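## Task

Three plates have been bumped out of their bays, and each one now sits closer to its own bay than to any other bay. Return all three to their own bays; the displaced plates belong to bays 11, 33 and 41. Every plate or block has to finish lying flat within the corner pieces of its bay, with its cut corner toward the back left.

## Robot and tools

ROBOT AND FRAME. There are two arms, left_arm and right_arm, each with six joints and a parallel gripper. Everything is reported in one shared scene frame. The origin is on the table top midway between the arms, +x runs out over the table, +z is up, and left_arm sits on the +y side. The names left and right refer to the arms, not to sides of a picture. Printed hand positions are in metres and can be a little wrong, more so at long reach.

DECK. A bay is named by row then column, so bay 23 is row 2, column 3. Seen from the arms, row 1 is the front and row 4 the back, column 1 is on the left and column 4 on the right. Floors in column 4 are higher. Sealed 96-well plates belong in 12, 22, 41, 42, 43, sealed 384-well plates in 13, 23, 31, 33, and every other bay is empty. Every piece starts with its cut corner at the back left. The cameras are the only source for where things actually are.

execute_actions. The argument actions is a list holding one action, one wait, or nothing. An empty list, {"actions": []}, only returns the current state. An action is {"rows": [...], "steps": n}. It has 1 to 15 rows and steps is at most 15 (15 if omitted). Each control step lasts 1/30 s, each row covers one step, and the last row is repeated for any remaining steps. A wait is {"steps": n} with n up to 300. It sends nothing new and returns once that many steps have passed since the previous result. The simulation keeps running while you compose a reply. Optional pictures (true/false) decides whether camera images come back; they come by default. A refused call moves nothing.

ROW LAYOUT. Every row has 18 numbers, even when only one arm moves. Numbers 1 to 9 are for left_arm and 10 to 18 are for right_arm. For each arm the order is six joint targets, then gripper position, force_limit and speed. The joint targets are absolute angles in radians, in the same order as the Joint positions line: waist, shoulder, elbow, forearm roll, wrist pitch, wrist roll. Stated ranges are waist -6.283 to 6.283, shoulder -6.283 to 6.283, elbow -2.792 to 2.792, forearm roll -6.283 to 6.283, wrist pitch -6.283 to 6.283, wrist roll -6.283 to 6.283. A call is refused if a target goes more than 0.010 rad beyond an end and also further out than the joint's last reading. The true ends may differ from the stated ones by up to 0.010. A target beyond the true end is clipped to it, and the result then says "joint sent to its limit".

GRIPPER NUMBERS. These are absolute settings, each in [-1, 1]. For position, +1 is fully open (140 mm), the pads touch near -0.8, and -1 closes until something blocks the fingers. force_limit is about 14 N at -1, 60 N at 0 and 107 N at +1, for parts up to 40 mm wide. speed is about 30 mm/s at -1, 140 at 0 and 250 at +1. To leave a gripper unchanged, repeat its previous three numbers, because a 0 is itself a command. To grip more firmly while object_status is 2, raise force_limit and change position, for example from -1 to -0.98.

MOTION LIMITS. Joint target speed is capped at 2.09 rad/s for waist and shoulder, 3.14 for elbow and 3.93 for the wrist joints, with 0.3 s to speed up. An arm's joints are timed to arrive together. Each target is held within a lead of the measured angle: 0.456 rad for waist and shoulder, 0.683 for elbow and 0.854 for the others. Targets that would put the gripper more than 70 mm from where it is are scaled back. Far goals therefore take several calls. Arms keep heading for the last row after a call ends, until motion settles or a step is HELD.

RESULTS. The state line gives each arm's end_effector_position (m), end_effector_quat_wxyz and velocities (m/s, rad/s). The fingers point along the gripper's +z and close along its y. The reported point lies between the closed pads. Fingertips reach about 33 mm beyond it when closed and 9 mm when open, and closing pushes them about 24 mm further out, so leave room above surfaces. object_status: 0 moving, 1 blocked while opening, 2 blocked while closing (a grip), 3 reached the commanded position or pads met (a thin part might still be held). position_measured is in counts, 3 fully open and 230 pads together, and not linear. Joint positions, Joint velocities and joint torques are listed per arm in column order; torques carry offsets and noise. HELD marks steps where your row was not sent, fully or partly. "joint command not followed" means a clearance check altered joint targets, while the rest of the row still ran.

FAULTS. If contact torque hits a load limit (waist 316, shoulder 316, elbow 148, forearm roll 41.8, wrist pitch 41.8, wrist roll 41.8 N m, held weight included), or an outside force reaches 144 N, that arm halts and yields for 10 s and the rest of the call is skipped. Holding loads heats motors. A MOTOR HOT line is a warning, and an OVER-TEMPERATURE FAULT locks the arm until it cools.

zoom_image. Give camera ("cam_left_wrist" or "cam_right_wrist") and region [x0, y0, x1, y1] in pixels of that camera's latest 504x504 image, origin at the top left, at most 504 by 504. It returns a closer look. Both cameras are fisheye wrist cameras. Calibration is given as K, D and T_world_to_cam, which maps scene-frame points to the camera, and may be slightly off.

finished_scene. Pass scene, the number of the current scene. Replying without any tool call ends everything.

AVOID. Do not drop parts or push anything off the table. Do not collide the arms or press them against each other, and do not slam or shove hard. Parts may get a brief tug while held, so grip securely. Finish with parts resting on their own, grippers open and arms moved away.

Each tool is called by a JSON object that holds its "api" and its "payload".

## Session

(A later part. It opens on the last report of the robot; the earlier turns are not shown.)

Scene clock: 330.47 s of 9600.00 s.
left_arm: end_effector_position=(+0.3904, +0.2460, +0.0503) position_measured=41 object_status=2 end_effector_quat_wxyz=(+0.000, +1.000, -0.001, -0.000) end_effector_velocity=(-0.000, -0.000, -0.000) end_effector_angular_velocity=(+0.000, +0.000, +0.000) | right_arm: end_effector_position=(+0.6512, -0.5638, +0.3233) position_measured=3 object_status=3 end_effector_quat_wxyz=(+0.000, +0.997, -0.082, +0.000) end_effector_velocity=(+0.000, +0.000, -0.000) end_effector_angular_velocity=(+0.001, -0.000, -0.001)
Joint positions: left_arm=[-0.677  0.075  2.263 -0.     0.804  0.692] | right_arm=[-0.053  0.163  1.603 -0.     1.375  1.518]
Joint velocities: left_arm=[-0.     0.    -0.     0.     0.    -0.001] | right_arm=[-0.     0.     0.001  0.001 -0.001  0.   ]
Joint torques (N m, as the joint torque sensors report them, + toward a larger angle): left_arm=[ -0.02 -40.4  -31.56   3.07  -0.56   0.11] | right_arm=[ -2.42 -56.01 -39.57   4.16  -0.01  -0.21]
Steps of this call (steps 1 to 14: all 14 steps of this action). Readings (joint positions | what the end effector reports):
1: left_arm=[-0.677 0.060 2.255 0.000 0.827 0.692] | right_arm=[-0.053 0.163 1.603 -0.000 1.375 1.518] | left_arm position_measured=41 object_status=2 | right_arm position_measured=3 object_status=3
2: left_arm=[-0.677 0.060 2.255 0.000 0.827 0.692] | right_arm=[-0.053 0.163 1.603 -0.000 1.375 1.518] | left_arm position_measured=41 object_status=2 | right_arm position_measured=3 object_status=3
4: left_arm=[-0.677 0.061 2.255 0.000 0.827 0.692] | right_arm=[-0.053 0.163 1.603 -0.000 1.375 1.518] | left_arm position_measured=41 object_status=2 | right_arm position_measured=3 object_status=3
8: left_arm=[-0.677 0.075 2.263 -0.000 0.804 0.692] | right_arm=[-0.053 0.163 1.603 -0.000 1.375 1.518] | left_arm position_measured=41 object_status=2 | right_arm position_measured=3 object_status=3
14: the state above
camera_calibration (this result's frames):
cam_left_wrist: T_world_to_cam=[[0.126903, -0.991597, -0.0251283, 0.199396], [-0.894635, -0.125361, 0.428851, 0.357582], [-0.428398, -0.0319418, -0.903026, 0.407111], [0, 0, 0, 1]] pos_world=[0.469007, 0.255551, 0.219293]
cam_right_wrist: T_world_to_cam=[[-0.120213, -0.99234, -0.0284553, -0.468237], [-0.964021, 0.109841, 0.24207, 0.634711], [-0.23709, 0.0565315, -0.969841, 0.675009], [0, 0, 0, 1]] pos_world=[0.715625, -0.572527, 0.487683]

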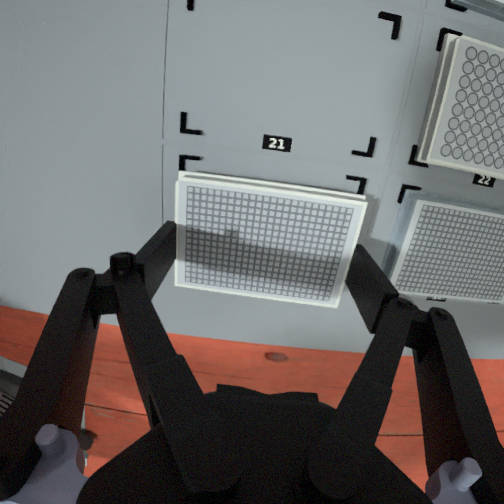

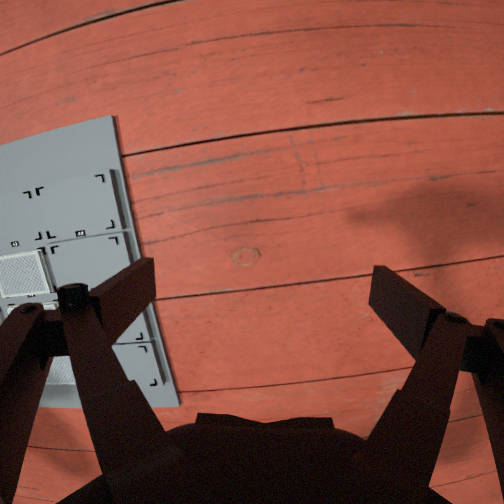

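{"api": "execute_actions", "payload": {"actions": [{"rows":[[-0.6661,0.0829,2.254,0,0.8047,0.7027,0.66,0,-0.7,-0.053,0.163,1.603,0,1.375,1.518,1,0,0],[-0.6661,0.0829,2.254,0,0.8047,0.7027,0.66,0,-0.7,-0.053,0.163,1.603,0,1.375,1.518,1,0,0],[-0.6661,0.0829,2.254,0,0.8047,0.7027,0.66,0,-0.7,-0.053,0.163,1.603,0,1.375,1.518,1,0,0],[-0.6661,0.0829,2.254,0,0.8047,0.7027,0.66,0,-0.7,-0.053,0.163,1.603,0,1.375,1.518,1,0,0],[-0.6661,0.0887,2.2574,0,0.7955,0.7027,0.66,0,-0.7,-0.053,0.163,1.603,0,1.375,1.518,1,0,0]],"steps":13}]}}

{"api": "zoom_image", "payload": {"camera": "cam_left_wrist", "region": [150,140,402,392]}}

Scene clock: 347.13 s of 9600.00 s.
left_arm: end_effector_position=(+0.3973, +0.2453, +0.0463) position_measured=41 object_status=2 end_effector_quat_wxyz=(-0.000, +1.000, -0.001, +0.000) end_effector_velocity=(-0.001, +0.001, -0.001) end_effector_angular_velocity=(+0.002, +0.001, -0.001) | right_arm: end_effector_position=(+0.6512, -0.5638, +0.3233) position_measured=3 object_status=3 end_effector_quat_wxyz=(+0.000, +0.997, -0.082, +0.000) end_effector_velocity=(+0.000, +0.000, +0.000) end_effector_angular_velocity=(+0.001, -0.002, -0.001)
Joint positions: left_arm=[-0.666  0.089  2.257  0.     0.796  0.703] | right_arm=[-0.053  0.163  1.603 -0.     1.375  1.518]
Joint velocities: left_arm=[ 0.     0.     0.002  0.001 -0.     0.001] | right_arm=[-0.    -0.    -0.     0.002 -0.001 -0.   ]
Joint torques (N m, as the joint torque sensors report them, + toward a larger angle): left_arm=[  1.31 -42.36 -29.97   3.    -0.53  -0.19] | right_arm=[ -2.36 -55.56 -39.62   4.2    0.01  -0.35]
Steps of this call (steps 1 to 15: the robot went on to your last target; steps 16 to 90: nothing new was sent; then 13.23 s passed at rest; steps 91 to 103: all 13 steps of this action). Readings (joint positions | what the end effector reports):
91: left_arm=[-0.676 0.075 2.263 0.000 0.804 0.692] | right_arm=[-0.053 0.163 1.603 -0.000 1.375 1.518] | left_arm position_measured=41 object_status=2 | right_arm position_measured=3 object_status=3
92: left_arm=[-0.673 0.078 2.260 0.000 0.804 0.695] | right_arm=[-0.053 0.163 1.603 -0.000 1.375 1.518] | left_arm position_measured=41 object_status=2 | right_arm position_measured=3 object_status=3
94: left_arm=[-0.667 0.083 2.255 0.000 0.804 0.702] | right_arm=[-0.053 0.163 1.603 -0.000 1.375 1.518] | left_arm position_measured=41 object_status=2 | right_arm position_measured=3 object_status=3
98: left_arm=[-0.666 0.088 2.257 0.000 0.796 0.703] | right_arm=[-0.053 0.163 1.603 -0.000 1.375 1.518] | left_arm position_measured=41 object_status=2 | right_arm position_measured=3 object_status=3
103: the state above
camera_calibration (this result's frames):
cam_left_wrist: T_world_to_cam=[[0.12685, -0.991602, -0.0252047, 0.197716], [-0.894676, -0.12535, 0.428769, 0.365358], [-0.428328, -0.0318394, -0.903062, 0.406373], [0, 0, 0, 1]] pos_world=[0.475857, 0.254792, 0.21531]
cam_right_wrist: T_world_to_cam=[[-0.120213, -0.99234, -0.0284553, -0.468237], [-0.964021, 0.109841, 0.24207, 0.634712], [-0.23709, 0.0565315, -0.969841, 0.675009], [0, 0, 0, 1]] pos_world=[0.715625, -0.572527, 0.487683]

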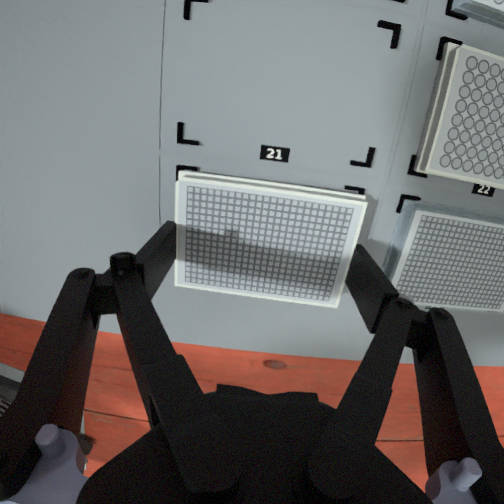

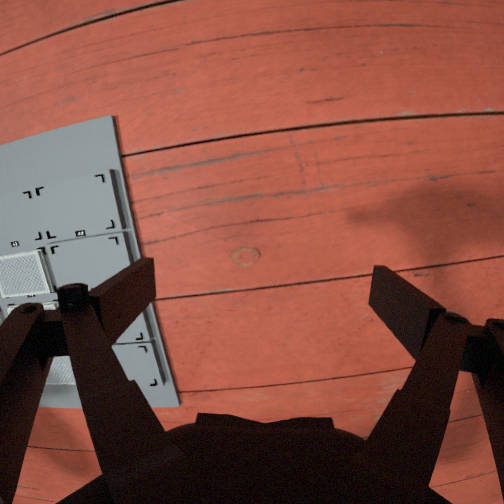

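Region (150, 140, 402, 392) of cam_left_wrist's 504x504 image, scaled by 2.000, with more detail than that image has.

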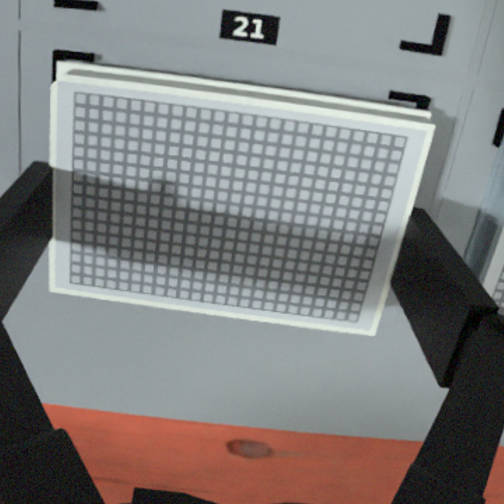

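{"api": "execute_actions", "payload": {"actions": [{"rows":[[-0.6661,0.0916,2.2591,0,0.7909,0.7027,0.66,0,-0.7,-0.053,0.163,1.603,0,1.375,1.518,1,0,0],[-0.6661,0.0945,2.2608,0,0.7863,0.7027,0.66,0,-0.7,-0.053,0.163,1.603,0,1.375,1.518,1,0,0],[-0.6661,0.0959,2.2617,0,0.784,0.7027,0.66,0,-0.7,-0.053,0.163,1.603,0,1.375,1.518,1,0,0],[-0.6661,0.0973,2.2625,0,0.7818,0.7027,0.66,0,-0.7,-0.053,0.163,1.603,0,1.375,1.518,1,0,0],[-0.6661,0.0988,2.2634,0,0.7794,0.7027,0.66,0,-0.7,-0.053,0.163,1.603,0,1.375,1.518,1,0,0],[-0.6661,0.1002,2.2642,0,0.7772,0.7027,0.66,0,-0.7,-0.053,0.163,1.603,0,1.375,1.518,1,0,0]],"steps":13}]}}

Scene clock: 354.47 s of 9600.00 s.
left_arm: end_effector_position=(+0.3972, +0.2454, +0.0384) position_measured=41 object_status=2 end_effector_quat_wxyz=(+0.000, +1.000, -0.001, -0.000) end_effector_velocity=(-0.000, +0.001, -0.001) end_effector_angular_velocity=(+0.001, +0.000, -0.001) | right_arm: end_effector_position=(+0.6512, -0.5638, +0.3233) position_measured=3 object_status=3 end_effector_quat_wxyz=(+0.000, +0.997, -0.082, +0.000) end_effector_velocity=(-0.000, +0.000, -0.000) end_effector_angular_velocity=(+0.000, +0.000, -0.000)
Joint positions: left_arm=[-0.666  0.1    2.264 -0.     0.777  0.703] | right_arm=[-0.053  0.163  1.603 -0.     1.375  1.518]
Joint velocities: left_arm=[ 0.     0.     0.001  0.    -0.001  0.001] | right_arm=[ 0.     0.     0.     0.    -0.     0.001]
Joint torques (N m, as the joint torque sensors report them, + toward a larger angle): left_arm=[ -1.44 -42.04 -30.59   3.15  -0.82   0.36] | right_arm=[ -2.4  -55.44 -39.1    4.17   0.07  -0.25]
Steps of this call (steps 1 to 15: the robot went on to your last target; steps 16 to 90: nothing new was sent; then 3.90 s passed at rest; steps 91 to 103: all 13 steps of this action). Readings (joint positions | what the end effector reports):
91: left_arm=[-0.666 0.089 2.257 -0.000 0.795 0.703] | right_arm=[-0.053 0.163 1.603 -0.000 1.375 1.518] | left_arm position_measured=41 object_status=2 | right_arm position_measured=3 object_status=3
92: left_arm=[-0.666 0.090 2.258 0.000 0.793 0.703] | right_arm=[-0.053 0.163 1.603 -0.000 1.375 1.518] | left_arm position_measured=41 object_status=2 | right_arm position_measured=3 object_status=3
94: left_arm=[-0.666 0.095 2.261 -0.000 0.786 0.703] | right_arm=[-0.053 0.163 1.603 -0.000 1.375 1.518] | left_arm position_measured=41 object_status=2 | right_arm position_measured=3 object_status=3
98: left_arm=[-0.666 0.100 2.264 -0.000 0.778 0.703] | right_arm=[-0.053 0.163 1.603 -0.000 1.375 1.518] | left_arm position_measured=41 object_status=2 | right_arm position_measured=3 object_status=3
103: the state above
camera_calibration (this result's frames):
cam_left_wrist: T_world_to_cam=[[0.126883, -0.991598, -0.0251904, 0.197615], [-0.894653, -0.125371, 0.428809, 0.368676], [-0.428365, -0.0318719, -0.903044, 0.399208], [0, 0, 0, 1]] pos_world=[0.47577, 0.2549, 0.207389]
cam_right_wrist: T_world_to_cam=[[-0.120213, -0.99234, -0.0284554, -0.468237], [-0.964021, 0.109841, 0.24207, 0.634711], [-0.23709, 0.0565316, -0.969841, 0.675009], [0, 0, 0, 1]] pos_world=[0.715625, -0.572527, 0.487683]

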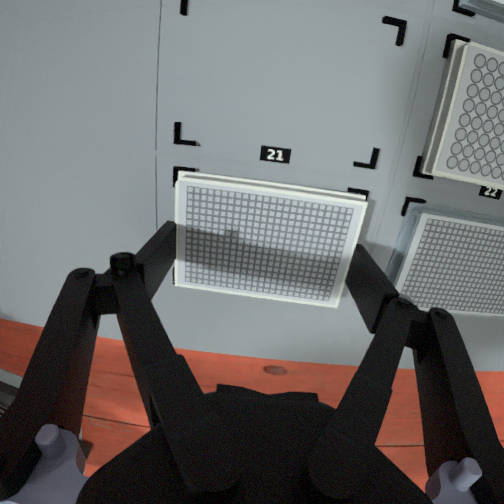

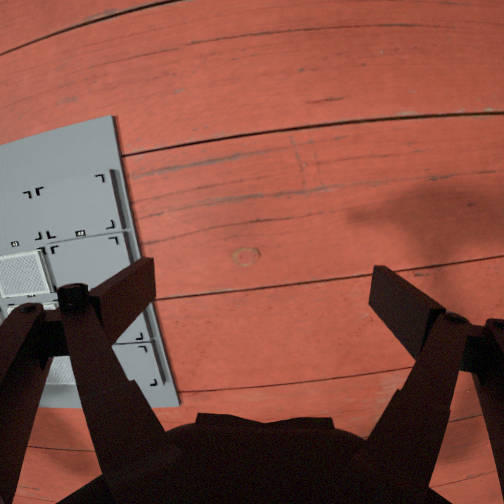

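Lower 1.5 mm more.

{"api": "execute_actions", "payload": {"actions": [{"rows":[[-0.6661,0.1013,2.2648,0,0.7755,0.7027,0.66,0,-0.7,-0.053,0.163,1.603,0,1.375,1.518,1,0,0],[-0.6661,0.1024,2.2655,0,0.7737,0.7027,0.66,0,-0.7,-0.053,0.163,1.603,0,1.375,1.518,1,0,0]],"steps":10}]}}

{"api": "zoom_image", "payload": {"camera": "cam_left_wrist", "region": [150,140,402,392]}}

Scene clock: 358.13 s of 9600.00 s.
left_arm: end_effector_position=(+0.3972, +0.2454, +0.0369) position_measured=41 object_status=2 end_effector_quat_wxyz=(+0.000, +1.000, -0.001, +0.000) end_effector_velocity=(+0.000, -0.000, +0.000) end_effector_angular_velocity=(-0.001, -0.000, -0.001) | right_arm: end_effector_position=(+0.6512, -0.5638, +0.3233) position_measured=3 object_status=3 end_effector_quat_wxyz=(+0.000, +0.997, -0.082, +0.000) end_effector_velocity=(+0.000, -0.000, +0.000) end_effector_angular_velocity=(-0.001, -0.000, -0.000)
Joint positions: left_arm=[-0.666  0.102  2.265 -0.     0.774  0.703] | right_arm=[-0.053  0.163  1.603  0.     1.375  1.518]
Joint velocities: left_arm=[ 0.    -0.    -0.    -0.001 -0.     0.001] | right_arm=[ 0. -0. -0. -0. -0.  0.]
Joint torques (N m, as the joint torque sensors report them, + toward a larger angle): left_arm=[  0.52 -37.59 -27.25   3.28  -2.87   0.38] | right_arm=[ -2.53 -55.61 -39.73   4.13  -0.06  -0.12]
Steps of this call (steps 1 to 15: the robot went on to your last target; steps 16 to 90: nothing new was sent; then 0.33 s passed at rest; steps 91 to 100: all 10 steps of this action). Readings (joint positions | what the end effector reports):
91: left_arm=[-0.666 0.100 2.264 -0.000 0.777 0.703] | right_arm=[-0.053 0.163 1.603 -0.000 1.375 1.518] | left_arm position_measured=41 object_status=2 | right_arm position_measured=3 object_status=3
92: left_arm=[-0.666 0.101 2.265 -0.000 0.776 0.703] | right_arm=[-0.053 0.163 1.603 -0.000 1.375 1.518] | left_arm position_measured=41 object_status=2 | right_arm position_measured=3 object_status=3
94: left_arm=[-0.666 0.102 2.265 -0.000 0.774 0.703] | right_arm=[-0.053 0.163 1.603 -0.000 1.375 1.518] | left_arm position_measured=41 object_status=2 | right_arm position_measured=3 object_status=3
98: left_arm=[-0.666 0.102 2.265 -0.000 0.774 0.703] | right_arm=[-0.053 0.163 1.603 -0.000 1.375 1.518] | left_arm position_measured=41 object_status=2 | right_arm position_measured=3 object_status=3
100: the state above
camera_calibration (this result's frames):
cam_left_wrist: T_world_to_cam=[[0.12685, -0.991602, -0.0251746, 0.197608], [-0.894663, -0.125335, 0.4288, 0.369288], [-0.428355, -0.0318703, -0.903048, 0.397838], [0, 0, 0, 1]] pos_world=[0.475737, 0.254912, 0.20589]
cam_right_wrist: T_world_to_cam=[[-0.120213, -0.99234, -0.0284556, -0.468237], [-0.964021, 0.109841, 0.24207, 0.634711], [-0.23709, 0.0565316, -0.969841, 0.675009], [0, 0, 0, 1]] pos_world=[0.715625, -0.572527, 0.487683]

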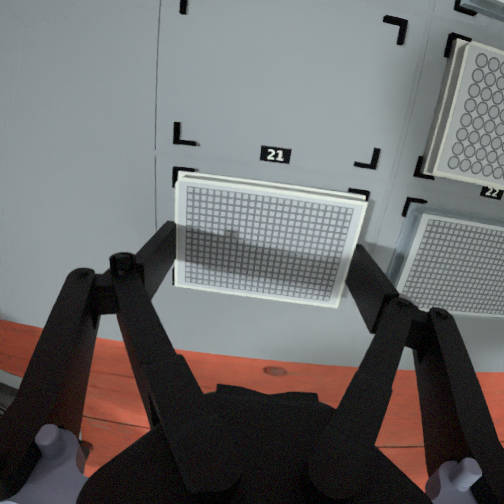

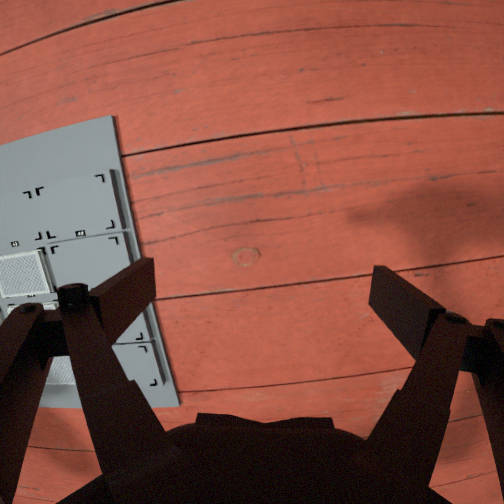

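Region (150, 140, 402, 392) of cam_left_wrist's 504x504 image, scaled by 2.000, with more detail than that image has.

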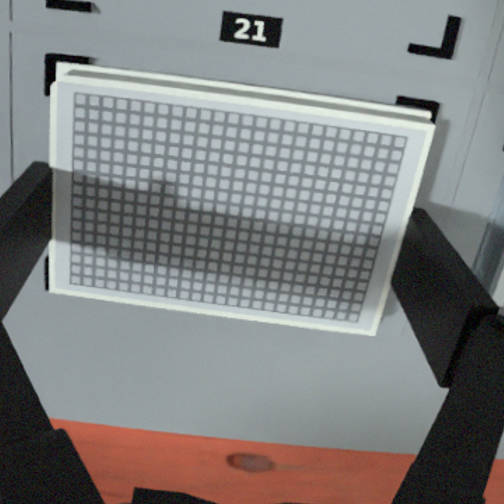

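Contact; release and lift.

{"api": "execute_actions", "payload": {"actions": [{"rows":[[-0.6661,0.102,2.2652,0,0.7744,0.7027,0.88,0,-0.5,-0.053,0.163,1.603,0,1.375,1.518,1,0,0]],"steps":13}], "pictures": false}}

{"api": "execute_actions", "payload": {"actions": [{"rows":[[-0.6661,0.0,2.2,0,0.9416,0.7027,0.88,0,-0.5,-0.053,0.163,1.603,0,1.375,1.518,1,0,0]],"steps":15}]}}

{"api": "zoom_image", "payload": {"camera": "cam_left_wrist", "region": [150,110,402,362]}}

Scene clock: 363.93 s of 9600.00 s.
left_arm: end_effector_position=(+0.3972, +0.2454, +0.0371) position_measured=18 object_status=0 end_effector_quat_wxyz=(-0.000, +1.000, -0.001, +0.000) end_effector_velocity=(+0.001, -0.002, +0.002) end_effector_angular_velocity=(-0.004, -0.004, -0.000) | right_arm: end_effector_position=(+0.6512, -0.5638, +0.3233) position_measured=3 object_status=3 end_effector_quat_wxyz=(+0.000, +0.997, -0.082, +0.000) end_effector_velocity=(-0.000, -0.000, +0.000) end_effector_angular_velocity=(-0.001, +0.000, +0.001)
Joint positions: left_arm=[-0.666  0.102  2.265  0.     0.774  0.703] | right_arm=[-0.053  0.163  1.603 -0.     1.375  1.518]
Joint velocities: left_arm=[ 0.    -0.003 -0.002  0.     0.     0.   ] | right_arm=[ 0.    -0.    -0.    -0.001  0.    -0.   ]
Joint torques (N m, as the joint torque sensors report them, + toward a larger angle): left_arm=[ -0.45 -40.6  -29.23   2.84  -0.74   0.02] | right_arm=[ -2.05 -56.05 -39.27   4.1   -0.1   -0.42]
Steps of this call (steps 1 to 15: the robot went on to your last target; steps 16 to 90: nothing new was sent; then 2.37 s passed at rest; steps 91 to 103: all 13 steps of this action). Readings (joint positions | what the end effector reports):
91: left_arm=[-0.666 0.102 2.266 0.000 0.774 0.703] | right_arm=[-0.053 0.163 1.603 -0.000 1.375 1.518] | left_arm position_measured=41 object_status=0 | right_arm position_measured=3 object_status=3
92: left_arm=[-0.666 0.102 2.266 0.000 0.774 0.703] | right_arm=[-0.053 0.163 1.603 -0.000 1.375 1.518] | left_arm position_measured=41 object_status=0 | right_arm position_measured=3 object_status=3
94: left_arm=[-0.666 0.102 2.265 0.000 0.774 0.703] | right_arm=[-0.053 0.163 1.603 -0.000 1.375 1.518] | left_arm position_measured=30 object_status=0 | right_arm position_measured=3 object_status=3
98: left_arm=[-0.666 0.102 2.265 0.000 0.774 0.703] | right_arm=[-0.053 0.163 1.603 -0.000 1.375 1.518] | left_arm position_measured=18 object_status=0 | right_arm position_measured=3 object_status=3
103: the state above

Scene clock: 364.43 s of 9600.00 s.
left_arm: end_effector_position=(+0.3958, +0.2470, +0.1110) position_measured=18 object_status=3 end_effector_quat_wxyz=(-0.000, +1.000, -0.001, +0.000) end_effector_velocity=(+0.000, -0.001, +0.001) end_effector_angular_velocity=(-0.000, +0.000, +0.001) | right_arm: end_effector_position=(+0.6512, -0.5638, +0.3233) position_measured=3 object_status=3 end_effector_quat_wxyz=(+0.000, +0.997, -0.082, +0.000) end_effector_velocity=(-0.000, -0.000, -0.000) end_effector_angular_velocity=(+0.001, +0.000, -0.001)
Joint positions: left_arm=[-0.666 -0.     2.2    0.     0.942  0.703] | right_arm=[-0.053  0.163  1.603 -0.     1.375  1.518]
Joint velocities: left_arm=[-0.     0.    -0.002 -0.     0.001 -0.001] | right_arm=[-0.    -0.     0.001  0.001 -0.     0.   ]
Joint torques (N m, as the joint torque sensors report them, + toward a larger angle): left_arm=[ -1.36 -33.07 -34.76   3.46  -0.55   0.23] | right_arm=[ -2.43 -56.36 -39.62   4.08   0.06  -0.23]
Steps of this call (steps 1 to 15: all 15 steps of this action). Readings (joint positions | what the end effector reports):
1: left_arm=[-0.666 0.102 2.265 0.000 0.775 0.703] | right_arm=[-0.053 0.163 1.603 -0.000 1.375 1.518] | left_arm position_measured=18 object_status=3 | right_arm position_measured=3 object_status=3
2: left_arm=[-0.666 0.097 2.262 0.000 0.783 0.703] | right_arm=[-0.053 0.163 1.603 -0.000 1.375 1.518] | left_arm position_measured=18 object_status=3 | right_arm position_measured=3 object_status=3
4: left_arm=[-0.666 0.066 2.242 0.000 0.835 0.703] | right_arm=[-0.053 0.163 1.603 -0.000 1.375 1.518] | left_arm position_measured=18 object_status=3 | right_arm position_measured=3 object_status=3
8: left_arm=[-0.666 0.001 2.200 0.000 0.939 0.703] | right_arm=[-0.053 0.163 1.603 -0.000 1.375 1.518] | left_arm position_measured=18 object_status=3 | right_arm position_measured=3 object_status=3
15: the state above
camera_calibration (this result's frames):
cam_left_wrist: T_world_to_cam=[[0.126875, -0.991598, -0.0252018, 0.20126], [-0.894658, -0.12537, 0.428801, 0.336505], [-0.428358, -0.0318573, -0.903047, 0.464245], [0, 0, 0, 1]] pos_world=[0.474385, 0.256546, 0.280013]
cam_right_wrist: T_world_to_cam=[[-0.120213, -0.99234, -0.0284553, -0.468237], [-0.964021, 0.109841, 0.24207, 0.634711], [-0.23709, 0.0565314, -0.969841, 0.675009], [0, 0, 0, 1]] pos_world=[0.715625, -0.572527, 0.487683]

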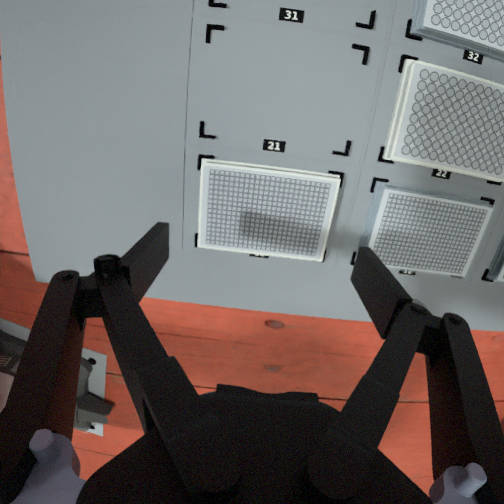

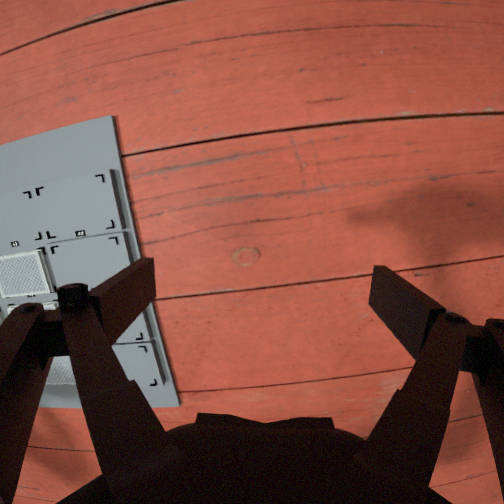

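Region (150, 110, 402, 362) of cam_left_wrist's 504x504 image, scaled by 2.000, with more detail than that image has.

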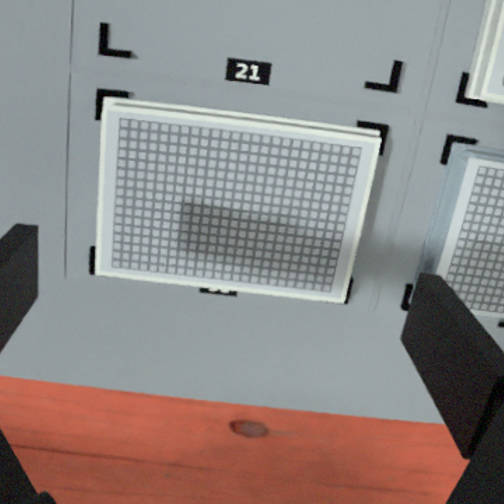

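{"api": "finished_scene", "payload": {"scene": 2}}

The scene is finished: the task was done.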